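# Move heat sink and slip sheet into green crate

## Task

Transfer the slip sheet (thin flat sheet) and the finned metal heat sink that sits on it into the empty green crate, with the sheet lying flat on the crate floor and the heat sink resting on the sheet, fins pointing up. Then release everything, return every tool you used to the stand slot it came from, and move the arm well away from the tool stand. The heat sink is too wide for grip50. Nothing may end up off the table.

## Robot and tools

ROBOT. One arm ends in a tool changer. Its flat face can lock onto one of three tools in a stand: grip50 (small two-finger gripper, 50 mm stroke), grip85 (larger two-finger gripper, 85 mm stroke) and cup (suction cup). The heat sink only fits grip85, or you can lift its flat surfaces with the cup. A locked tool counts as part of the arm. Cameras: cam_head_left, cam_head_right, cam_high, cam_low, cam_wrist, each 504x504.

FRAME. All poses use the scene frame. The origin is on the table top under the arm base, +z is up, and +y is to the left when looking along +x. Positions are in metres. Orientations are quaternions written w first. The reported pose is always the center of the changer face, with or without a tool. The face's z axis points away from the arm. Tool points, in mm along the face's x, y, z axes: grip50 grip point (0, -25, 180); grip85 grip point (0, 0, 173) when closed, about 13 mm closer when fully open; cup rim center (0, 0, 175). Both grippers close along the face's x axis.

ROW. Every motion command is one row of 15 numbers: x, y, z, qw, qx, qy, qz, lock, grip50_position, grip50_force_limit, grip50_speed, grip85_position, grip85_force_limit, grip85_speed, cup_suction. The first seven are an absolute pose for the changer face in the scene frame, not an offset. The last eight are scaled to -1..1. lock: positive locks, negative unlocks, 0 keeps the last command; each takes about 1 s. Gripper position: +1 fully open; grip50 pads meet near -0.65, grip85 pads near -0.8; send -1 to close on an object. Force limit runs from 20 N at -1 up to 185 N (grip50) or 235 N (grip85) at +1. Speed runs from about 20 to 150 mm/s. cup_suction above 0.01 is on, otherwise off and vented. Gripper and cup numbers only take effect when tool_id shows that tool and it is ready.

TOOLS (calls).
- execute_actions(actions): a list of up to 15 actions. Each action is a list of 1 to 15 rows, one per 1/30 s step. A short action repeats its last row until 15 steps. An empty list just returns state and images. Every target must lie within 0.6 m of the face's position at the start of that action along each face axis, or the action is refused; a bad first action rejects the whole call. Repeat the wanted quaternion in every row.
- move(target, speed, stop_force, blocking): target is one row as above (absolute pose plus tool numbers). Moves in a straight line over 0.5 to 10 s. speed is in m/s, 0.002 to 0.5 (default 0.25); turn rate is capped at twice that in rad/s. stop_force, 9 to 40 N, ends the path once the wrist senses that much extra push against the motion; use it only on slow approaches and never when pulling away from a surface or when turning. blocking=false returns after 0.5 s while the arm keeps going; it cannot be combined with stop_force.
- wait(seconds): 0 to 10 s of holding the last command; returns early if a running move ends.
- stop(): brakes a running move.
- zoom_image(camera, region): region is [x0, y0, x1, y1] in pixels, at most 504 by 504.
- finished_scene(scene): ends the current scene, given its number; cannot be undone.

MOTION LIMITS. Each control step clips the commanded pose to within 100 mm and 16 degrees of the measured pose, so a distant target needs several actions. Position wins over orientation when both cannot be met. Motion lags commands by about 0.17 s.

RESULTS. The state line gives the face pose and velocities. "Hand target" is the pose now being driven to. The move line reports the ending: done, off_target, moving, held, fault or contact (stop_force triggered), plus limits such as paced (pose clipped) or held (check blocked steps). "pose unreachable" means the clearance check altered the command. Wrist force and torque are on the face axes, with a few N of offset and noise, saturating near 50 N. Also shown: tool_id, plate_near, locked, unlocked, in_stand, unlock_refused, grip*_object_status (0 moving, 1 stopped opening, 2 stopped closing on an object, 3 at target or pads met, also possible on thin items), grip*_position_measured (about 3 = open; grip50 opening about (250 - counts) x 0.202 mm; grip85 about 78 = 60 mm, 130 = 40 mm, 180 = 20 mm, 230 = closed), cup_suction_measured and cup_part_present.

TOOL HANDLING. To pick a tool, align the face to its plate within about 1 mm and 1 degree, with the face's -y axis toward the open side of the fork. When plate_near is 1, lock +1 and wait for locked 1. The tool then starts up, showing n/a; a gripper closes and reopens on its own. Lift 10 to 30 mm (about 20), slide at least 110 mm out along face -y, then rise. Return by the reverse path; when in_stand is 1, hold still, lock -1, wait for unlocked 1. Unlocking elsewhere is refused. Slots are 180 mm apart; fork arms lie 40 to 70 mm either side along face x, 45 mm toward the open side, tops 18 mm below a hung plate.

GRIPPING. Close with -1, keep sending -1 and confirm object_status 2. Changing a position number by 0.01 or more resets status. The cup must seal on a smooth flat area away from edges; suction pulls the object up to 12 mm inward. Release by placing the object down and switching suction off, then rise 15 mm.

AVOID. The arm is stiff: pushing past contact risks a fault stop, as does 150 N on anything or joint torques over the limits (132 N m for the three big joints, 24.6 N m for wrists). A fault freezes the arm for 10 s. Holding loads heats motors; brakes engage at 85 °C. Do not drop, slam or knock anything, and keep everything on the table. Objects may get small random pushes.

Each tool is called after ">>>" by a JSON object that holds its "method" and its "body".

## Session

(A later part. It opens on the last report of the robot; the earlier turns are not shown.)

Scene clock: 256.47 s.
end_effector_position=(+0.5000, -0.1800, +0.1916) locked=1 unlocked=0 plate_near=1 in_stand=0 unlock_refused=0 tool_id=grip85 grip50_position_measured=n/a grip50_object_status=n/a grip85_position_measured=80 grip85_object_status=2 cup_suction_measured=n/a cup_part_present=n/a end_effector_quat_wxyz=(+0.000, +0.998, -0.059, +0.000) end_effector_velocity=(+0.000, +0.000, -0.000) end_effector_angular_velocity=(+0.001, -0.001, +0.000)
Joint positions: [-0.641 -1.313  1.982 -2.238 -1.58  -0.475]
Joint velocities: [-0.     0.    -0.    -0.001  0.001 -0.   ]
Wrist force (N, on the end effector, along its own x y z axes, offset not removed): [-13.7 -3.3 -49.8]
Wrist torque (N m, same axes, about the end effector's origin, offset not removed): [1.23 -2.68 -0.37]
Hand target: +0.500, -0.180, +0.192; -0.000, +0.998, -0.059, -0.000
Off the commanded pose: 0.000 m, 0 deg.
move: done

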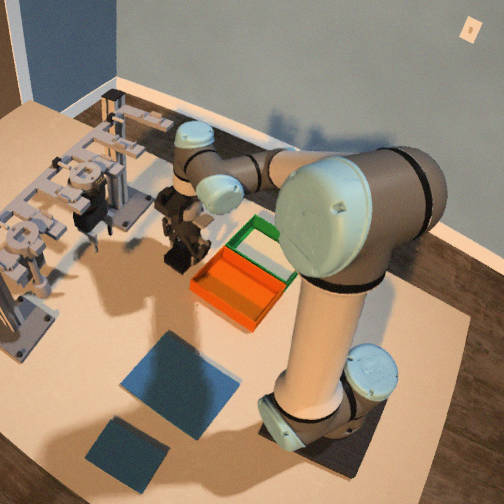

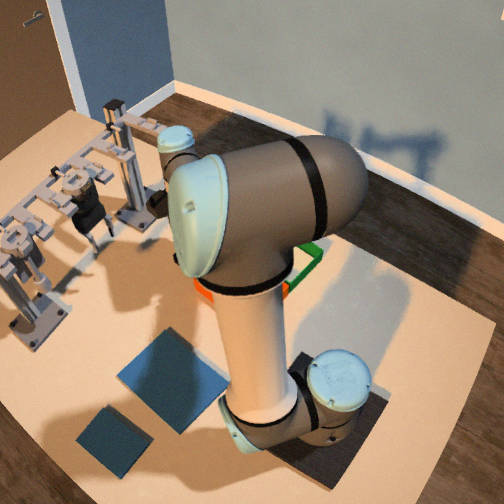

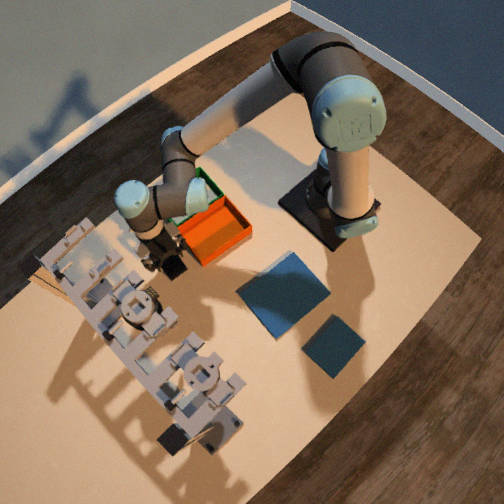

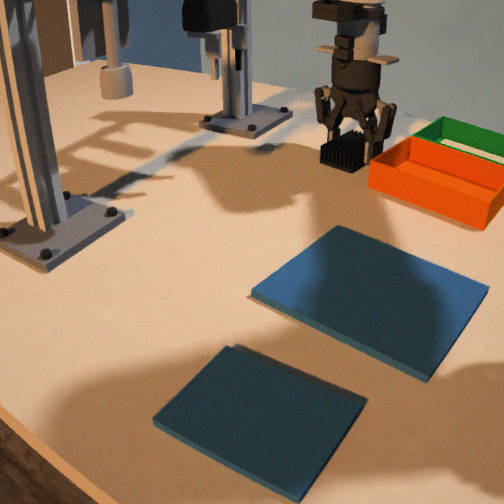

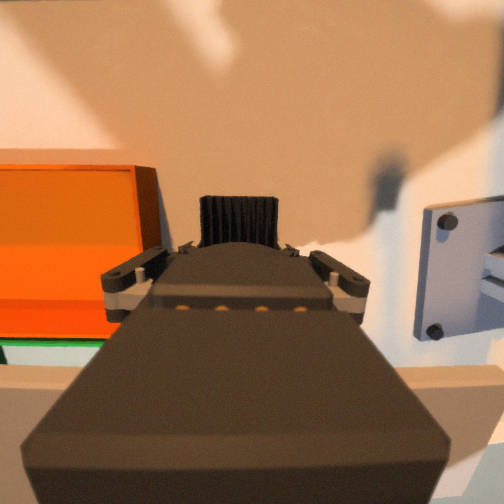

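>>> {"method": "move", "body": {"target": [0.50,-0.18,0.265,0,0.9982,-0.0593,0,0,1,0,0,-1,-0.3,-0.3,0], "speed": 0.1}}

>>> {"method": "move", "body": {"target": [0.321,-0.304,0.265,0,0.9982,-0.0593,0,0,1,0,0,-1,-0.3,-0.3,0], "speed": 0.2}}

Scene clock: 265.40 s.
end_effector_position=(+0.5001, -0.1801, +0.2647) locked=1 unlocked=0 plate_near=1 in_stand=0 unlock_refused=0 tool_id=grip85 grip50_position_measured=n/a grip50_object_status=n/a grip85_position_measured=80 grip85_object_status=2 cup_suction_measured=n/a cup_part_present=n/a end_effector_quat_wxyz=(+0.000, +0.998, -0.059, +0.000) end_effector_velocity=(+0.000, -0.000, +0.002) end_effector_angular_velocity=(+0.000, +0.001, -0.001)
Joint positions: [-0.64  -1.412  1.885 -2.043 -1.58  -0.474]
Joint velocities: [ 0.    -0.002 -0.004  0.006  0.     0.001]
Wrist force (N, on the end effector, along its own x y z axes, offset not removed): [-1.5 2.2 -1.9]
Wrist torque (N m, same axes, about the end effector's origin, offset not removed): [0.28 0.18 -0.21]
Hand target: +0.500, -0.180, +0.265; +0.000, +0.998, -0.059, +0.000
Off the commanded pose: 0.000 m, 0 deg.
move: done

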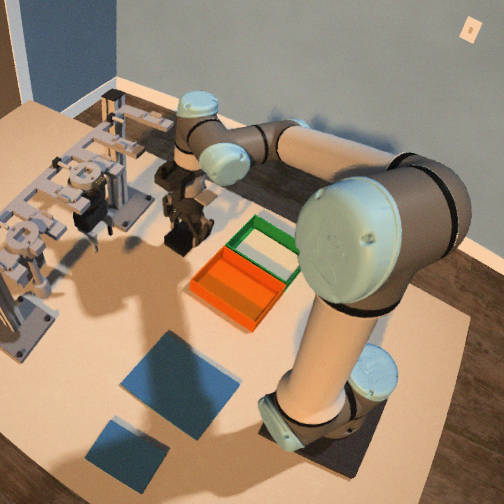

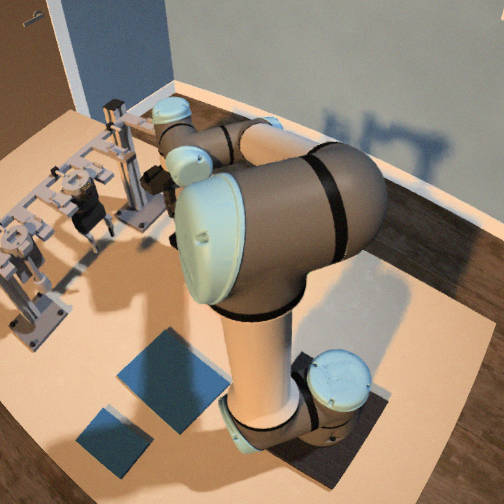

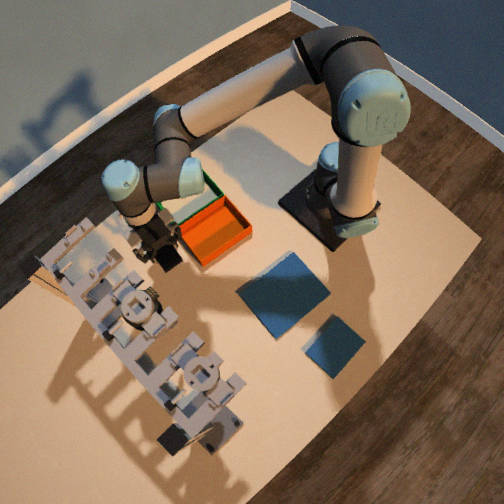

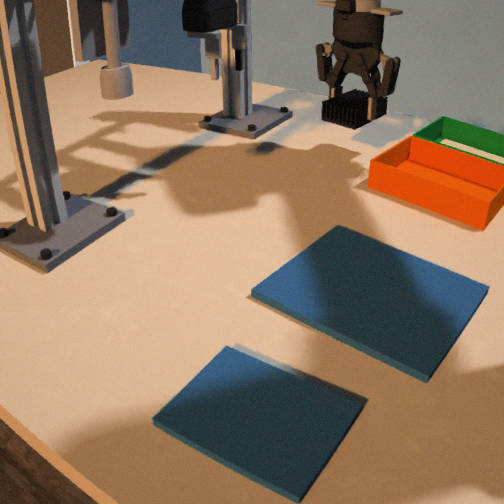

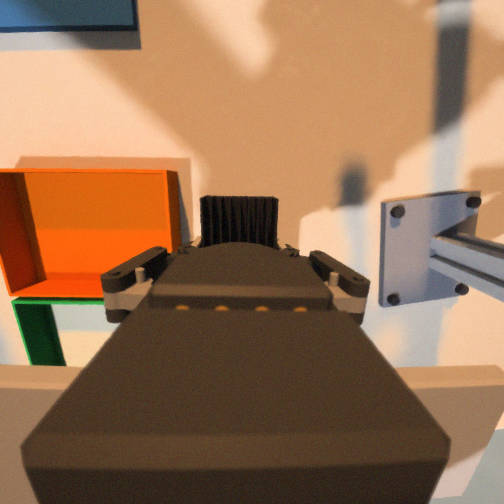

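Scene clock: 267.07 s.
end_effector_position=(+0.3212, -0.3037, +0.2651) locked=1 unlocked=0 plate_near=1 in_stand=0 unlock_refused=0 tool_id=grip85 grip50_position_measured=n/a grip50_object_status=n/a grip85_position_measured=80 grip85_object_status=2 cup_suction_measured=n/a cup_part_present=n/a end_effector_quat_wxyz=(-0.000, +0.998, -0.059, +0.000) end_effector_velocity=(-0.002, -0.001, -0.000) end_effector_angular_velocity=(+0.001, -0.001, +0.000)
Joint positions: [-1.104 -1.632  2.113 -2.054 -1.579 -0.937]
Joint velocities: [-0.005 -0.001  0.001  0.001  0.001 -0.005]
Wrist force (N, on the end effector, along its own x y z axes, offset not removed): [-2.7 0.0 -0.2]
Wrist torque (N m, same axes, about the end effector's origin, offset not removed): [0.08 0.18 -0.23]
Hand target: +0.321, -0.304, +0.265; -0.000, +0.998, -0.059, +0.000
Off the commanded pose: 0.000 m, 0 deg.
move: done

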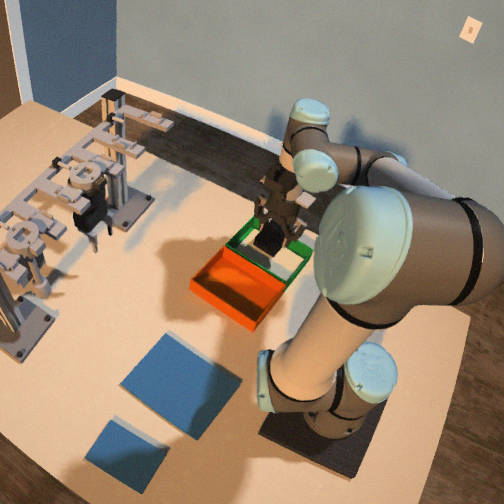

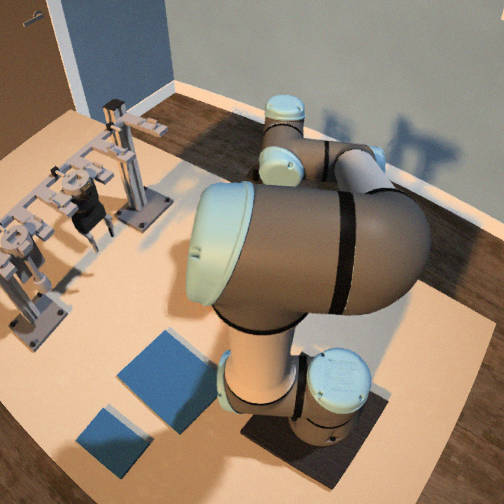

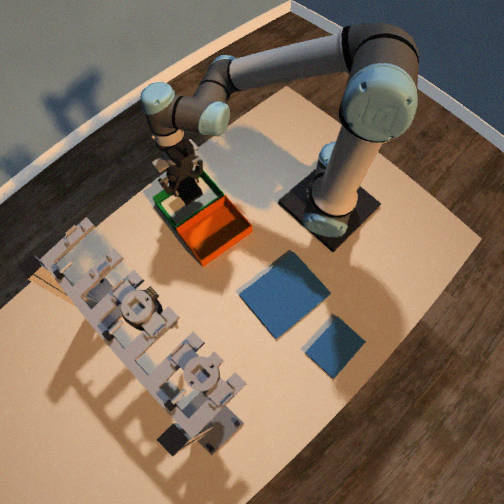

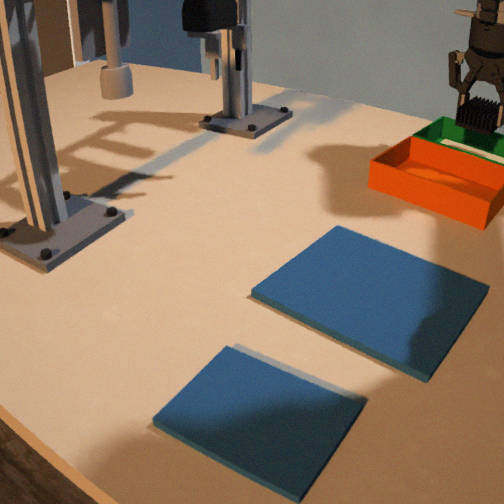

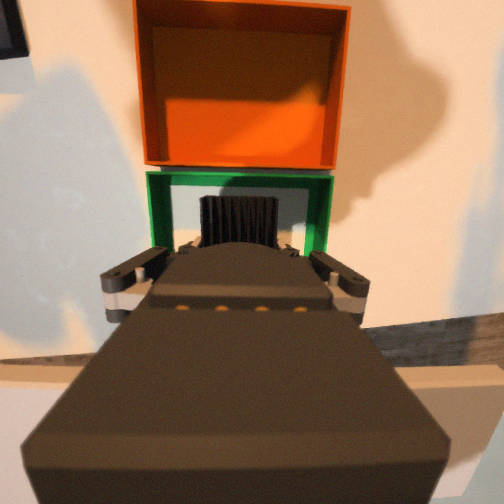

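>>> {"method": "move", "body": {"target": [0.321,-0.304,0.2005,0,0.9982,-0.0593,0,0,1,0,0,-1,-0.3,-0.3,0], "speed": 0.06, "stop_force": 15}}

>>> {"method": "move", "body": {"target": [0.321,-0.304,0.19,0,0.9982,-0.0593,0,0,1,0,0,-1,-0.3,-0.3,0], "speed": 0.004, "stop_force": 10}}

Scene clock: 275.10 s.
end_effector_position=(+0.3209, -0.3039, +0.2008) locked=1 unlocked=0 plate_near=1 in_stand=0 unlock_refused=0 tool_id=grip85 grip50_position_measured=n/a grip50_object_status=n/a grip85_position_measured=80 grip85_object_status=2 cup_suction_measured=n/a cup_part_present=n/a end_effector_quat_wxyz=(-0.000, +0.998, -0.059, -0.000) end_effector_velocity=(+0.000, -0.000, -0.002) end_effector_angular_velocity=(+0.000, +0.000, -0.000)
Joint positions: [-1.105 -1.532  2.211 -2.252 -1.579 -0.939]
Joint velocities: [-0.     0.004  0.002 -0.006 -0.     0.   ]
Wrist force (N, on the end effector, along its own x y z axes, offset not removed): [-0.5 0.6 -2.0]
Wrist torque (N m, same axes, about the end effector's origin, offset not removed): [0.28 0.13 -0.22]
Hand target: +0.321, -0.304, +0.201; -0.000, +0.998, -0.059, +0.000
Off the commanded pose: 0.000 m, 0 deg.
move: done

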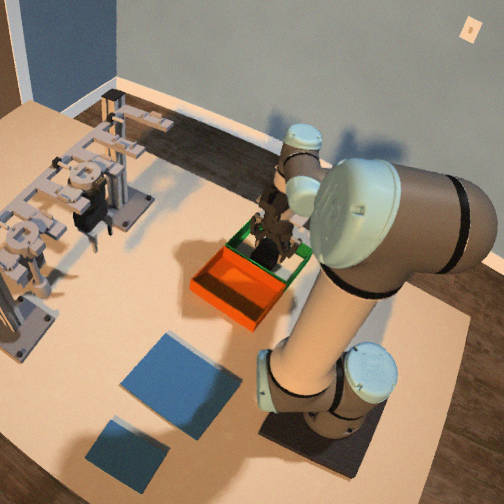

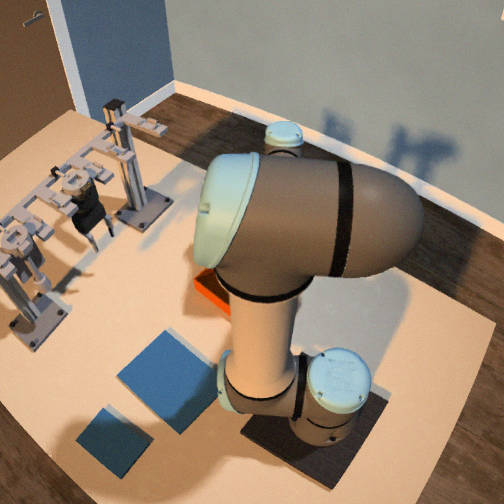

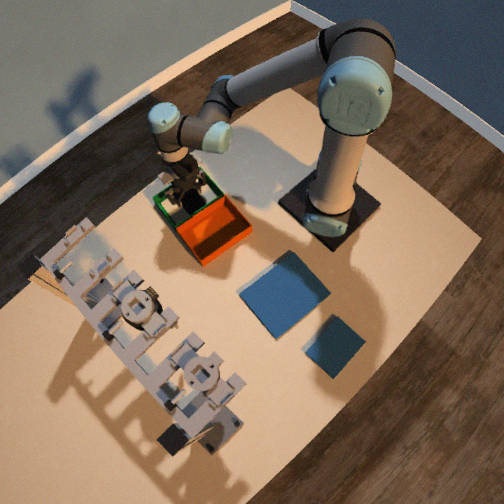

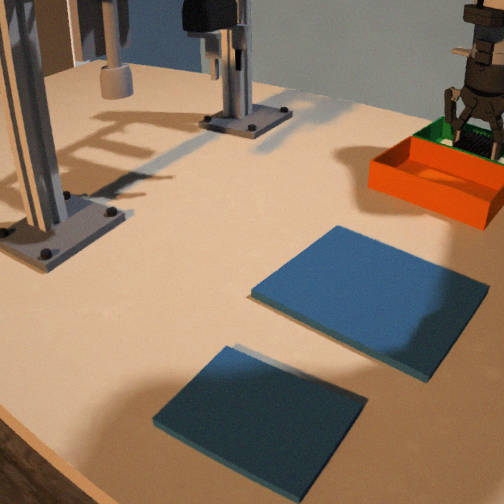

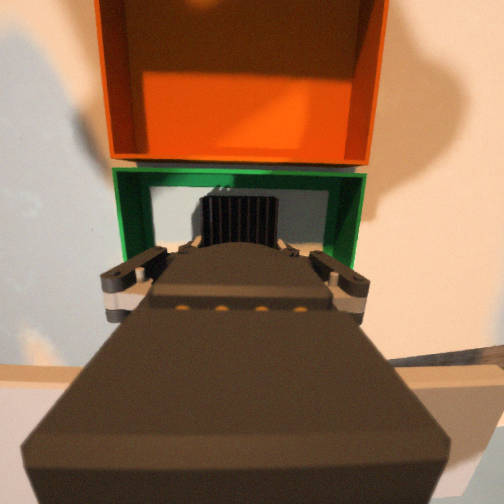

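Scene clock: 276.50 s.
end_effector_position=(+0.3210, -0.3039, +0.1966) locked=1 unlocked=0 plate_near=1 in_stand=0 unlock_refused=0 tool_id=grip85 grip50_position_measured=n/a grip50_object_status=n/a grip85_position_measured=80 grip85_object_status=2 cup_suction_measured=n/a cup_part_present=n/a end_effector_quat_wxyz=(+0.000, +0.998, -0.059, +0.000) end_effector_velocity=(-0.000, +0.000, +0.001) end_effector_angular_velocity=(+0.002, +0.001, +0.000)
Joint positions: [-1.106 -1.524  2.216 -2.266 -1.579 -0.939]
Joint velocities: [ 0.    -0.002 -0.002  0.006 -0.    -0.   ]
Wrist force (N, on the end effector, along its own x y z axes, offset not removed): [-2.9 -5.1 -34.0]
Wrist torque (N m, same axes, about the end effector's origin, offset not removed): [1.14 -1.17 -0.15]
Hand target: +0.321, -0.304, +0.197; +0.000, +0.998, -0.059, +0.000
Off the commanded pose: 0.007 m, 0 deg.
move: contact

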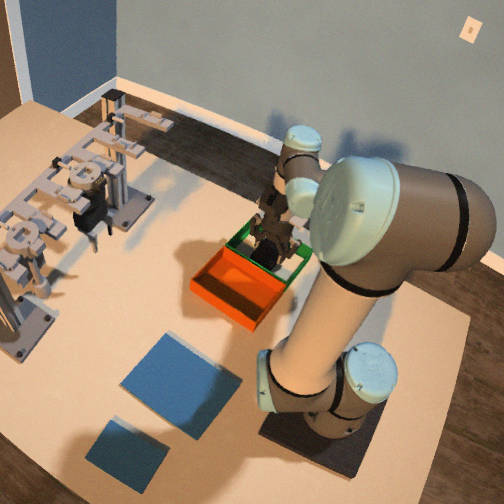

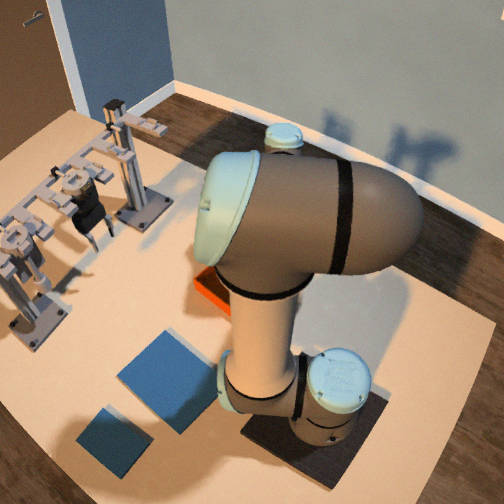

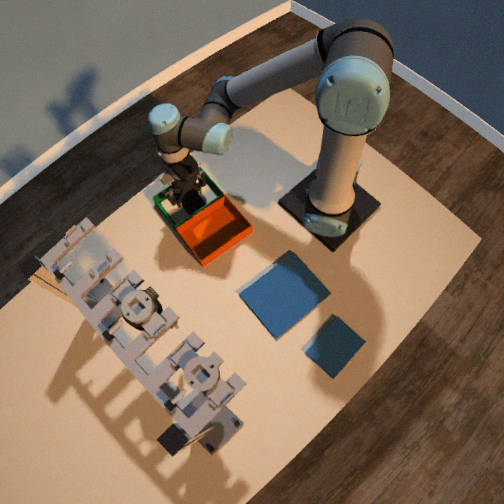

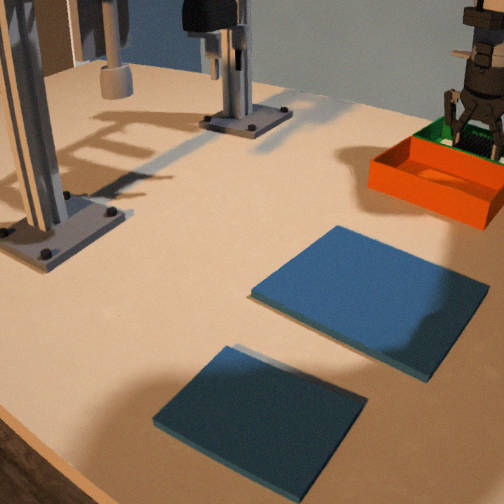

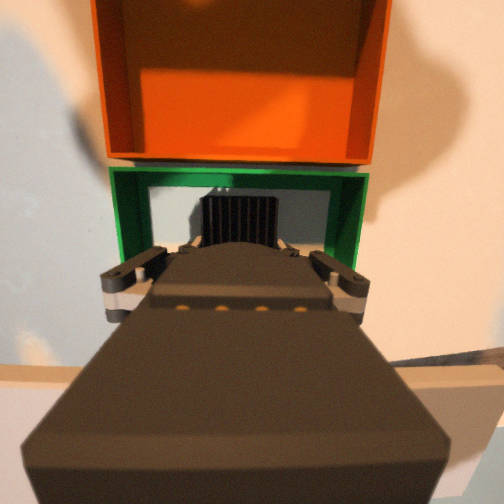

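>>> {"method": "move", "body": {"target": [0.321,-0.304,0.197,0,0.9982,-0.0593,0,0,1,0,0,0.75,-0.3,0,0]}}

>>> {"method": "move", "body": {"target": [0.321,-0.304,0.255,0,0.9982,-0.0593,0,0,1,0,0,0.75,-0.3,0,0], "speed": 0.12}}

>>> {"method": "move", "body": {"target": [0.49,-0.188,0.38,0,0.691,0.723,0,0,1,0,0,1,-0.3,0,0], "speed": 0.3}}

>>> {"method": "move", "body": {"target": [0.641,-0.181,0.38,0,0.691,0.723,0,0,1,0,0,1,-0.3,0,0], "speed": 0.12}}

>>> {"method": "move", "body": {"target": [0.641,-0.181,0.3602,0,0.691,0.723,0,0,1,0,0,1,-0.3,0,0], "speed": 0.03}}

>>> {"method": "execute_actions", "body": {"actions": [[[0.641,-0.181,0.3602,0,0.691,0.723,0,-1,1,0,0,1,-0.3,0,0]],[[0.641,-0.181,0.3602,0,0.691,0.723,0,-1,1,0,0,1,-0.3,0,0]],[[0.641,-0.181,0.3602,0,0.691,0.723,0,-1,1,0,0,1,-0.3,0,0]]]}}

Scene clock: 283.57 s.
end_effector_position=(+0.3210, -0.3040, +0.1970) locked=1 unlocked=0 plate_near=1 in_stand=0 unlock_refused=0 tool_id=grip85 grip50_position_measured=n/a grip50_object_status=n/a grip85_position_measured=35 grip85_object_status=3 cup_suction_measured=n/a cup_part_present=n/a end_effector_quat_wxyz=(+0.000, +0.998, -0.059, +0.000) end_effector_velocity=(+0.000, -0.000, +0.000) end_effector_angular_velocity=(-0.001, -0.001, +0.001)
Joint positions: [-1.106 -1.525  2.216 -2.264 -1.579 -0.939]
Joint velocities: [-0.    -0.001 -0.    -0.     0.    -0.001]
Wrist force (N, on the end effector, along its own x y z axes, offset not removed): [2.5 -1.6 -1.7]
Wrist torque (N m, same axes, about the end effector's origin, offset not removed): [-0.03 -0.23 -0.17]
Hand target: +0.321, -0.304, +0.197; +0.000, +0.998, -0.059, +0.000
Off the commanded pose: 0.000 m, 0 deg.
move: done

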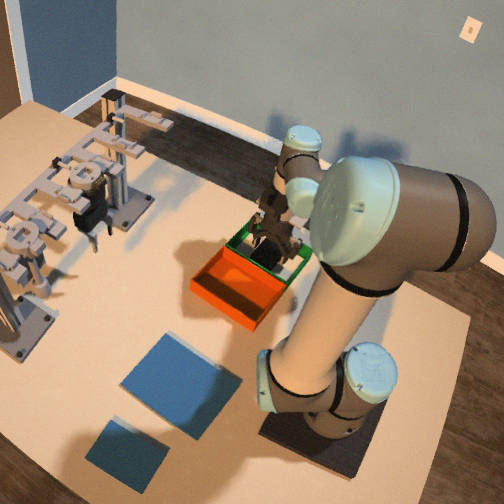

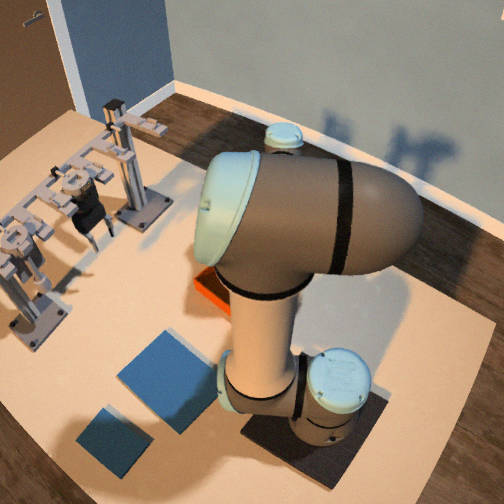

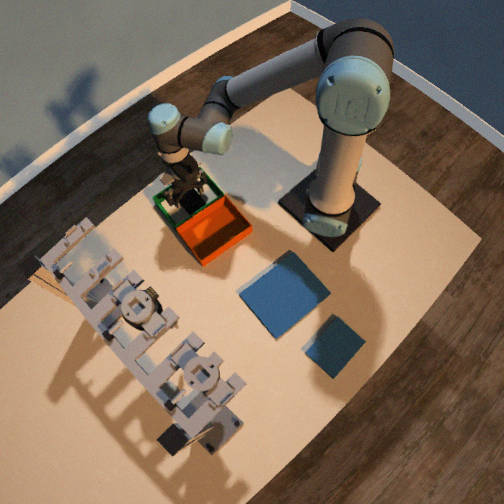

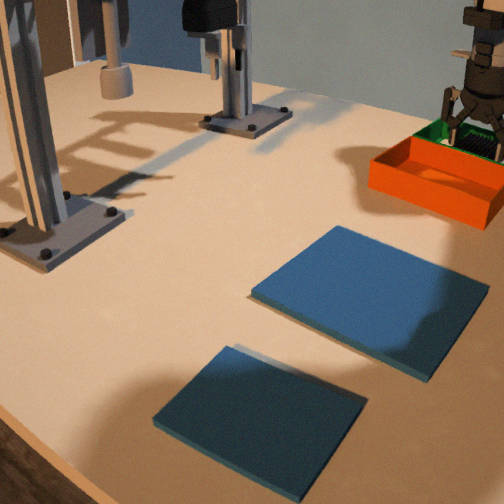

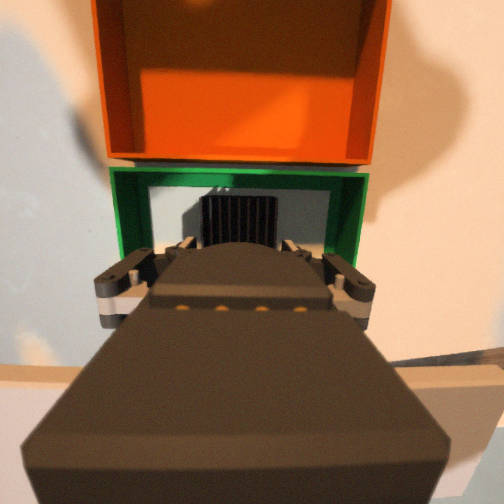

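Scene clock: 284.53 s.
end_effector_position=(+0.3211, -0.3041, +0.2548) locked=1 unlocked=0 plate_near=1 in_stand=0 unlock_refused=0 tool_id=grip85 grip50_position_measured=n/a grip50_object_status=n/a grip85_position_measured=35 grip85_object_status=3 cup_suction_measured=n/a cup_part_present=n/a end_effector_quat_wxyz=(+0.000, +0.998, -0.059, +0.000) end_effector_velocity=(-0.000, -0.000, +0.002) end_effector_angular_velocity=(+0.001, +0.001, +0.000)
Joint positions: [-1.104 -1.618  2.13  -2.085 -1.579 -0.938]
Joint velocities: [ 0.    -0.002 -0.003  0.006 -0.    -0.   ]
Wrist force (N, on the end effector, along its own x y z axes, offset not removed): [-0.7 -0.5 -3.2]
Wrist torque (N m, same axes, about the end effector's origin, offset not removed): [0.15 0.10 -0.13]
Hand target: +0.321, -0.304, +0.255; +0.000, +0.998, -0.059, +0.000
Off the commanded pose: 0.000 m, 0 deg.
move: done

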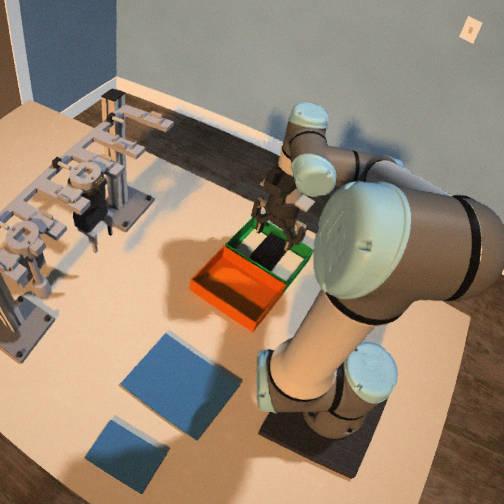

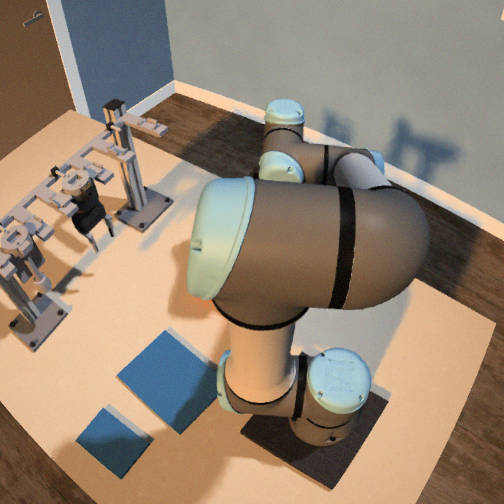

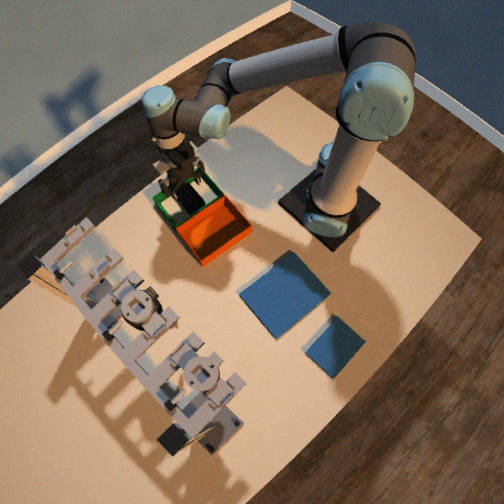

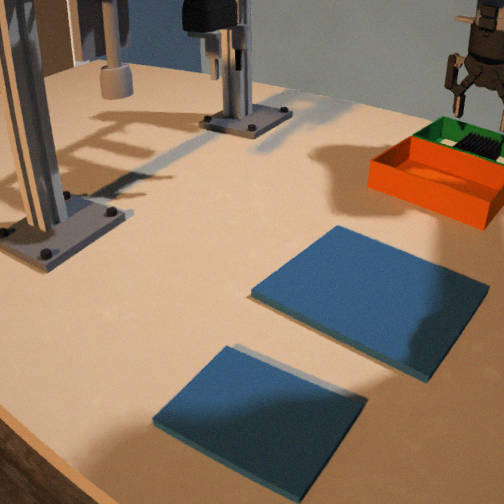

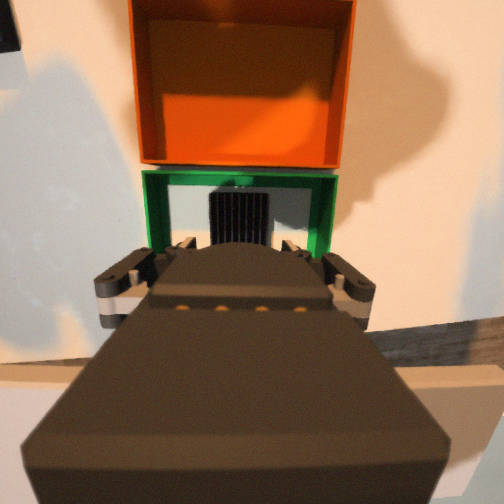

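Scene clock: 287.97 s.
end_effector_position=(+0.4901, -0.1884, +0.3798) locked=1 unlocked=0 plate_near=1 in_stand=0 unlock_refused=0 tool_id=grip85 grip50_position_measured=n/a grip50_object_status=n/a grip85_position_measured=3 grip85_object_status=3 cup_suction_measured=n/a cup_part_present=n/a end_effector_quat_wxyz=(+0.000, +0.691, +0.723, -0.000) end_effector_velocity=(+0.001, +0.000, +0.001) end_effector_angular_velocity=(+0.000, +0.001, +0.009)
Joint positions: [-0.662 -1.515  1.69  -1.745 -1.58  -2.23 ]
Joint velocities: [ 0.002  0.002 -0.004  0.003 -0.    -0.008]
Wrist force (N, on the end effector, along its own x y z axes, offset not removed): [-1.4 0.8 -1.2]
Wrist torque (N m, same axes, about the end effector's origin, offset not removed): [0.14 0.21 -0.17]
Hand target: +0.490, -0.188, +0.380; +0.000, +0.691, +0.723, -0.000
Off the commanded pose: 0.000 m, 0 deg.
move: done

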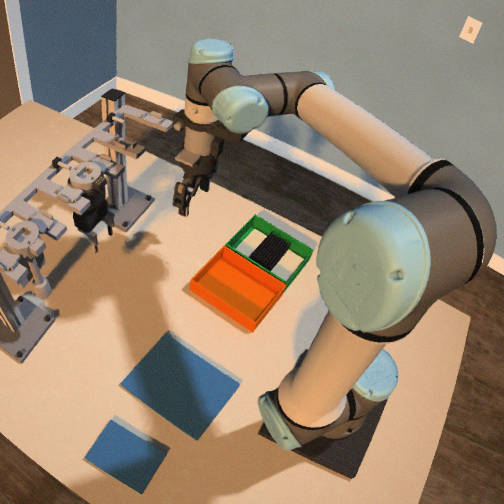

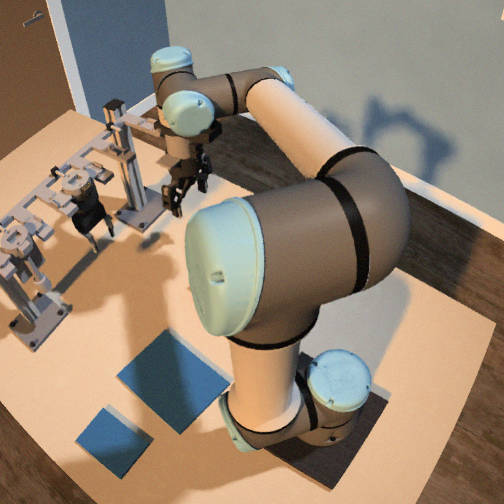

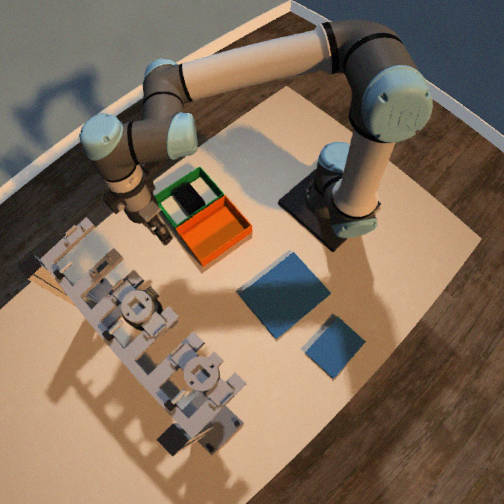

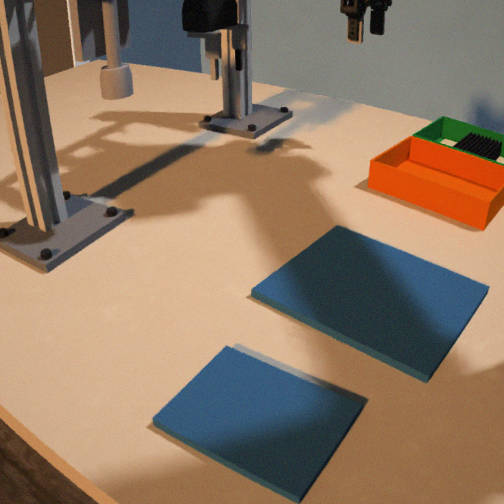

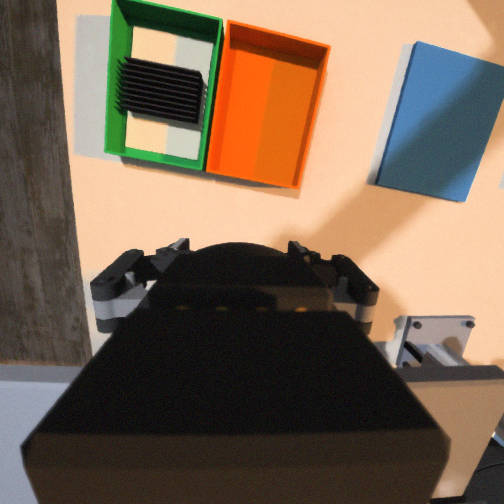

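Scene clock: 289.73 s.
end_effector_position=(+0.6408, -0.1811, +0.3799) locked=1 unlocked=0 plate_near=1 in_stand=0 unlock_refused=0 tool_id=grip85 grip50_position_measured=n/a grip50_object_status=n/a grip85_position_measured=3 grip85_object_status=3 cup_suction_measured=n/a cup_part_present=n/a end_effector_quat_wxyz=(+0.000, +0.691, +0.723, -0.000) end_effector_velocity=(+0.002, -0.000, +0.000) end_effector_angular_velocity=(+0.000, +0.001, -0.000)
Joint positions: [-0.518 -1.173  1.267 -1.662 -1.579 -2.086]
Joint velocities: [ 0.001  0.005 -0.009  0.004 -0.     0.001]
Wrist force (N, on the end effector, along its own x y z axes, offset not removed): [0.4 -1.6 -3.8]
Wrist torque (N m, same axes, about the end effector's origin, offset not removed): [-0.08 -0.05 -0.12]
Hand target: +0.641, -0.181, +0.380; +0.000, +0.691, +0.723, -0.000
Off the commanded pose: 0.000 m, 0 deg.
move: done

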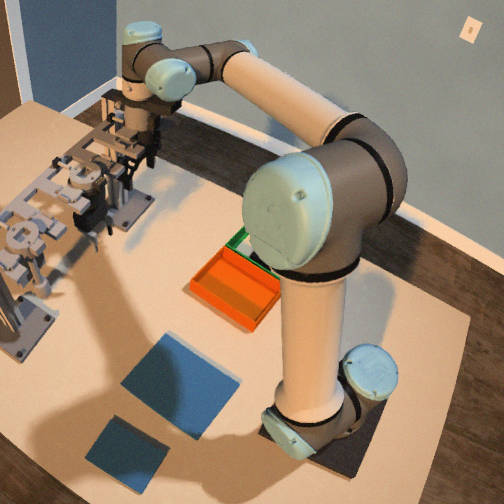

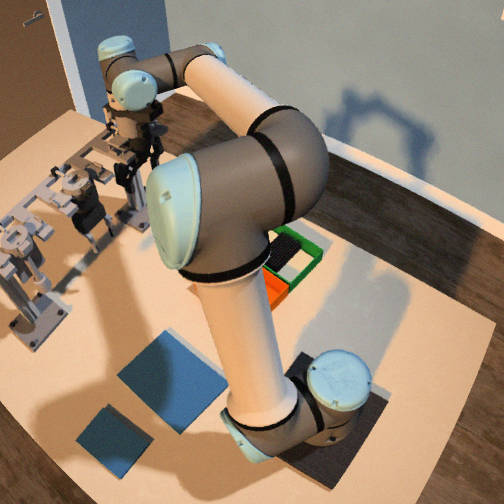

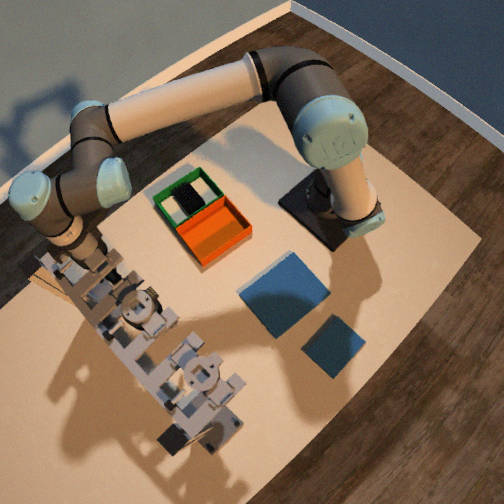

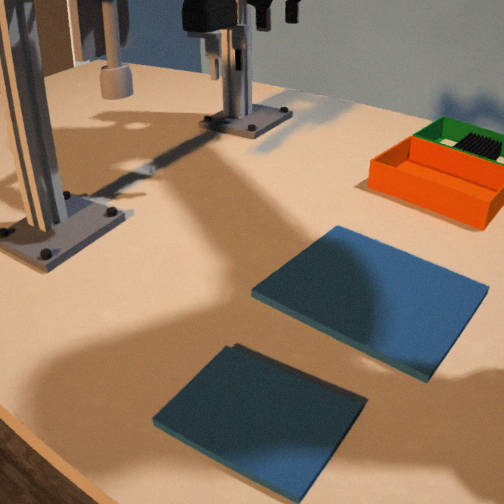

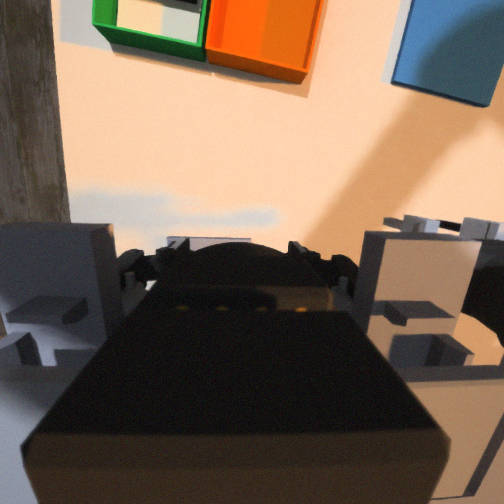

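Scene clock: 290.73 s.
end_effector_position=(+0.6410, -0.1809, +0.3604) locked=1 unlocked=0 plate_near=1 in_stand=1 unlock_refused=0 tool_id=grip85 grip50_position_measured=n/a grip50_object_status=n/a grip85_position_measured=3 grip85_object_status=3 cup_suction_measured=n/a cup_part_present=n/a end_effector_quat_wxyz=(-0.000, +0.691, +0.723, -0.000) end_effector_velocity=(-0.000, -0.000, -0.002) end_effector_angular_velocity=(+0.000, +0.000, +0.000)
Joint positions: [-0.518 -1.168  1.309 -1.709 -1.579 -2.086]
Joint velocities: [-0.     0.001  0.004 -0.005  0.    -0.001]
Wrist force (N, on the end effector, along its own x y z axes, offset not removed): [-1.0 0.1 -3.6]
Wrist torque (N m, same axes, about the end effector's origin, offset not removed): [0.01 0.12 -0.28]
Hand target: +0.641, -0.181, +0.360; -0.000, +0.691, +0.723, -0.000
Off the commanded pose: 0.000 m, 0 deg.
move: done

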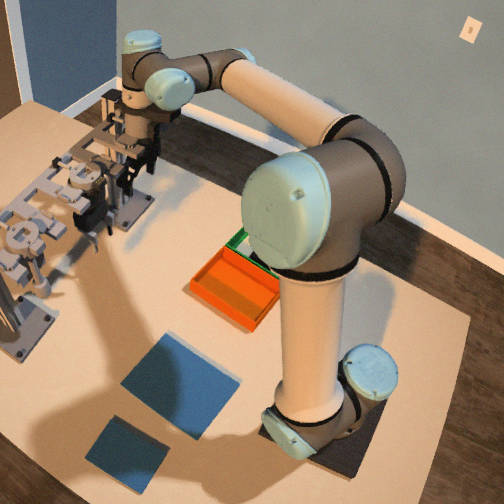

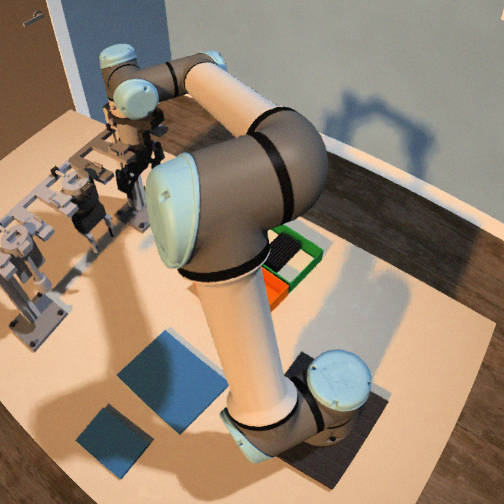

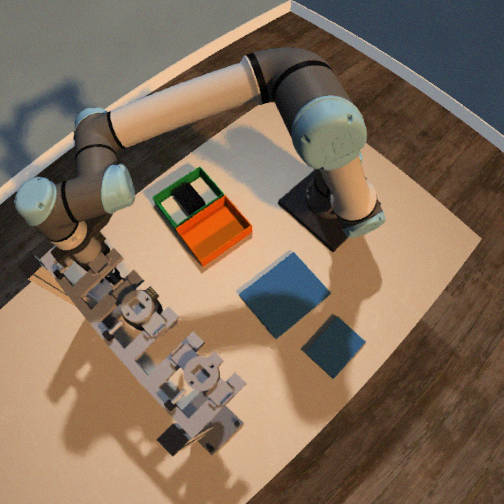

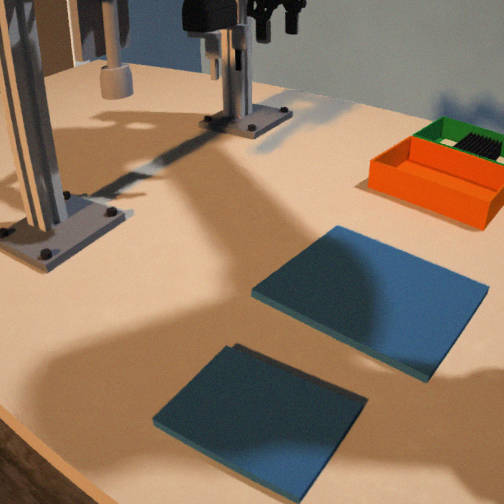

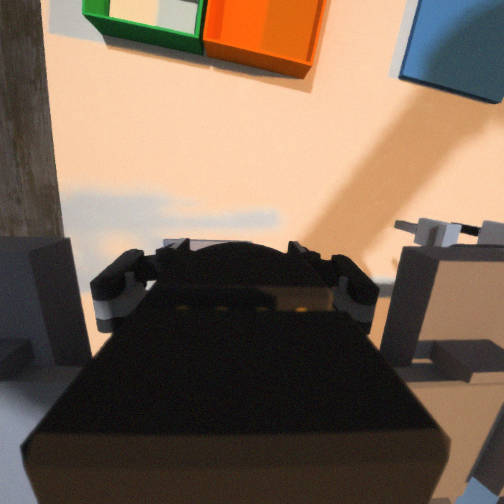

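Scene clock: 292.23 s.
end_effector_position=(+0.6410, -0.1810, +0.3602) locked=0 unlocked=1 plate_near=1 in_stand=1 unlock_refused=0 tool_id=none grip50_position_measured=n/a grip50_object_status=n/a grip85_position_measured=n/a grip85_object_status=n/a cup_suction_measured=n/a cup_part_present=n/a end_effector_quat_wxyz=(+0.000, +0.691, +0.723, +0.000) end_effector_velocity=(-0.000, +0.000, -0.000) end_effector_angular_velocity=(+0.000, +0.000, -0.000)
Joint positions: [-0.518 -1.167  1.309 -1.71  -1.579 -2.086]
Joint velocities: [-0. -0. -0.  0.  0.  0.]
Wrist force (N, on the end effector, along its own x y z axes, offset not removed): [0.4 -0.9 -6.1]
Wrist torque (N m, same axes, about the end effector's origin, offset not removed): [-0.08 0.07 -0.03]
Hand target: +0.641, -0.181, +0.360; +0.000, +0.691, +0.723, +0.000
Off the commanded pose: 0.000 m, 0 deg.

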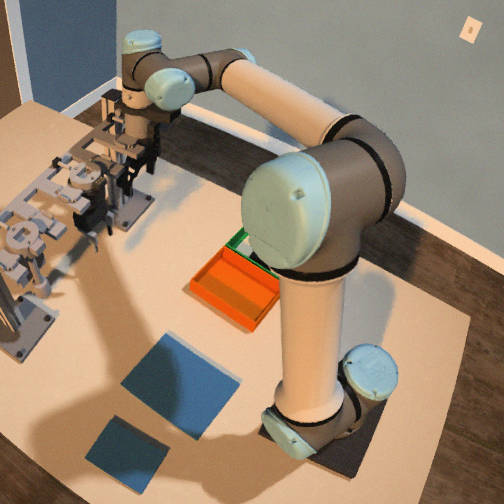

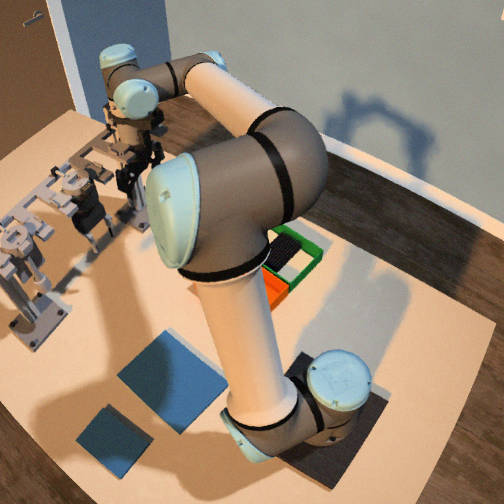

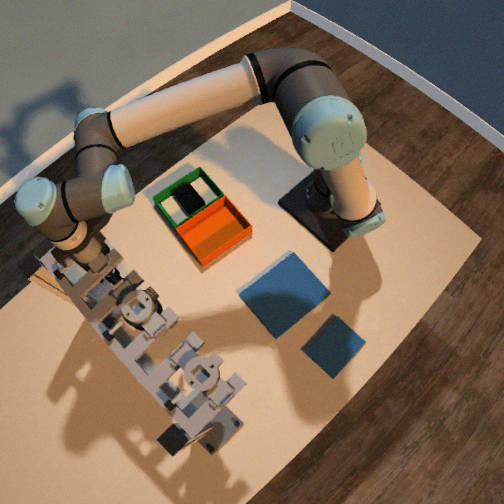

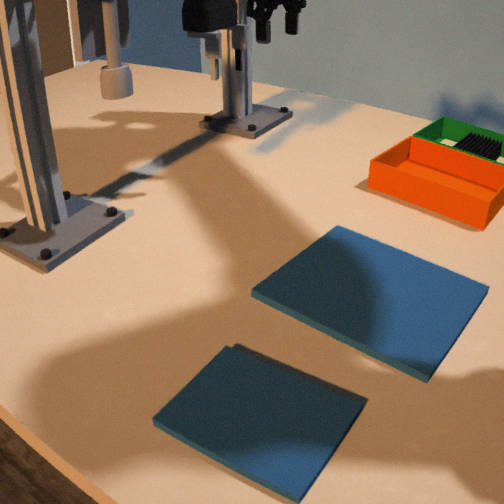

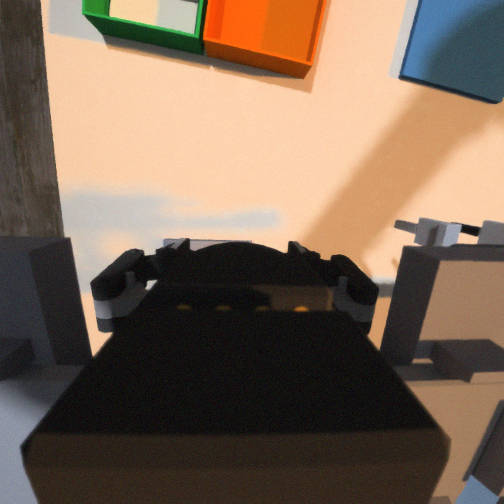

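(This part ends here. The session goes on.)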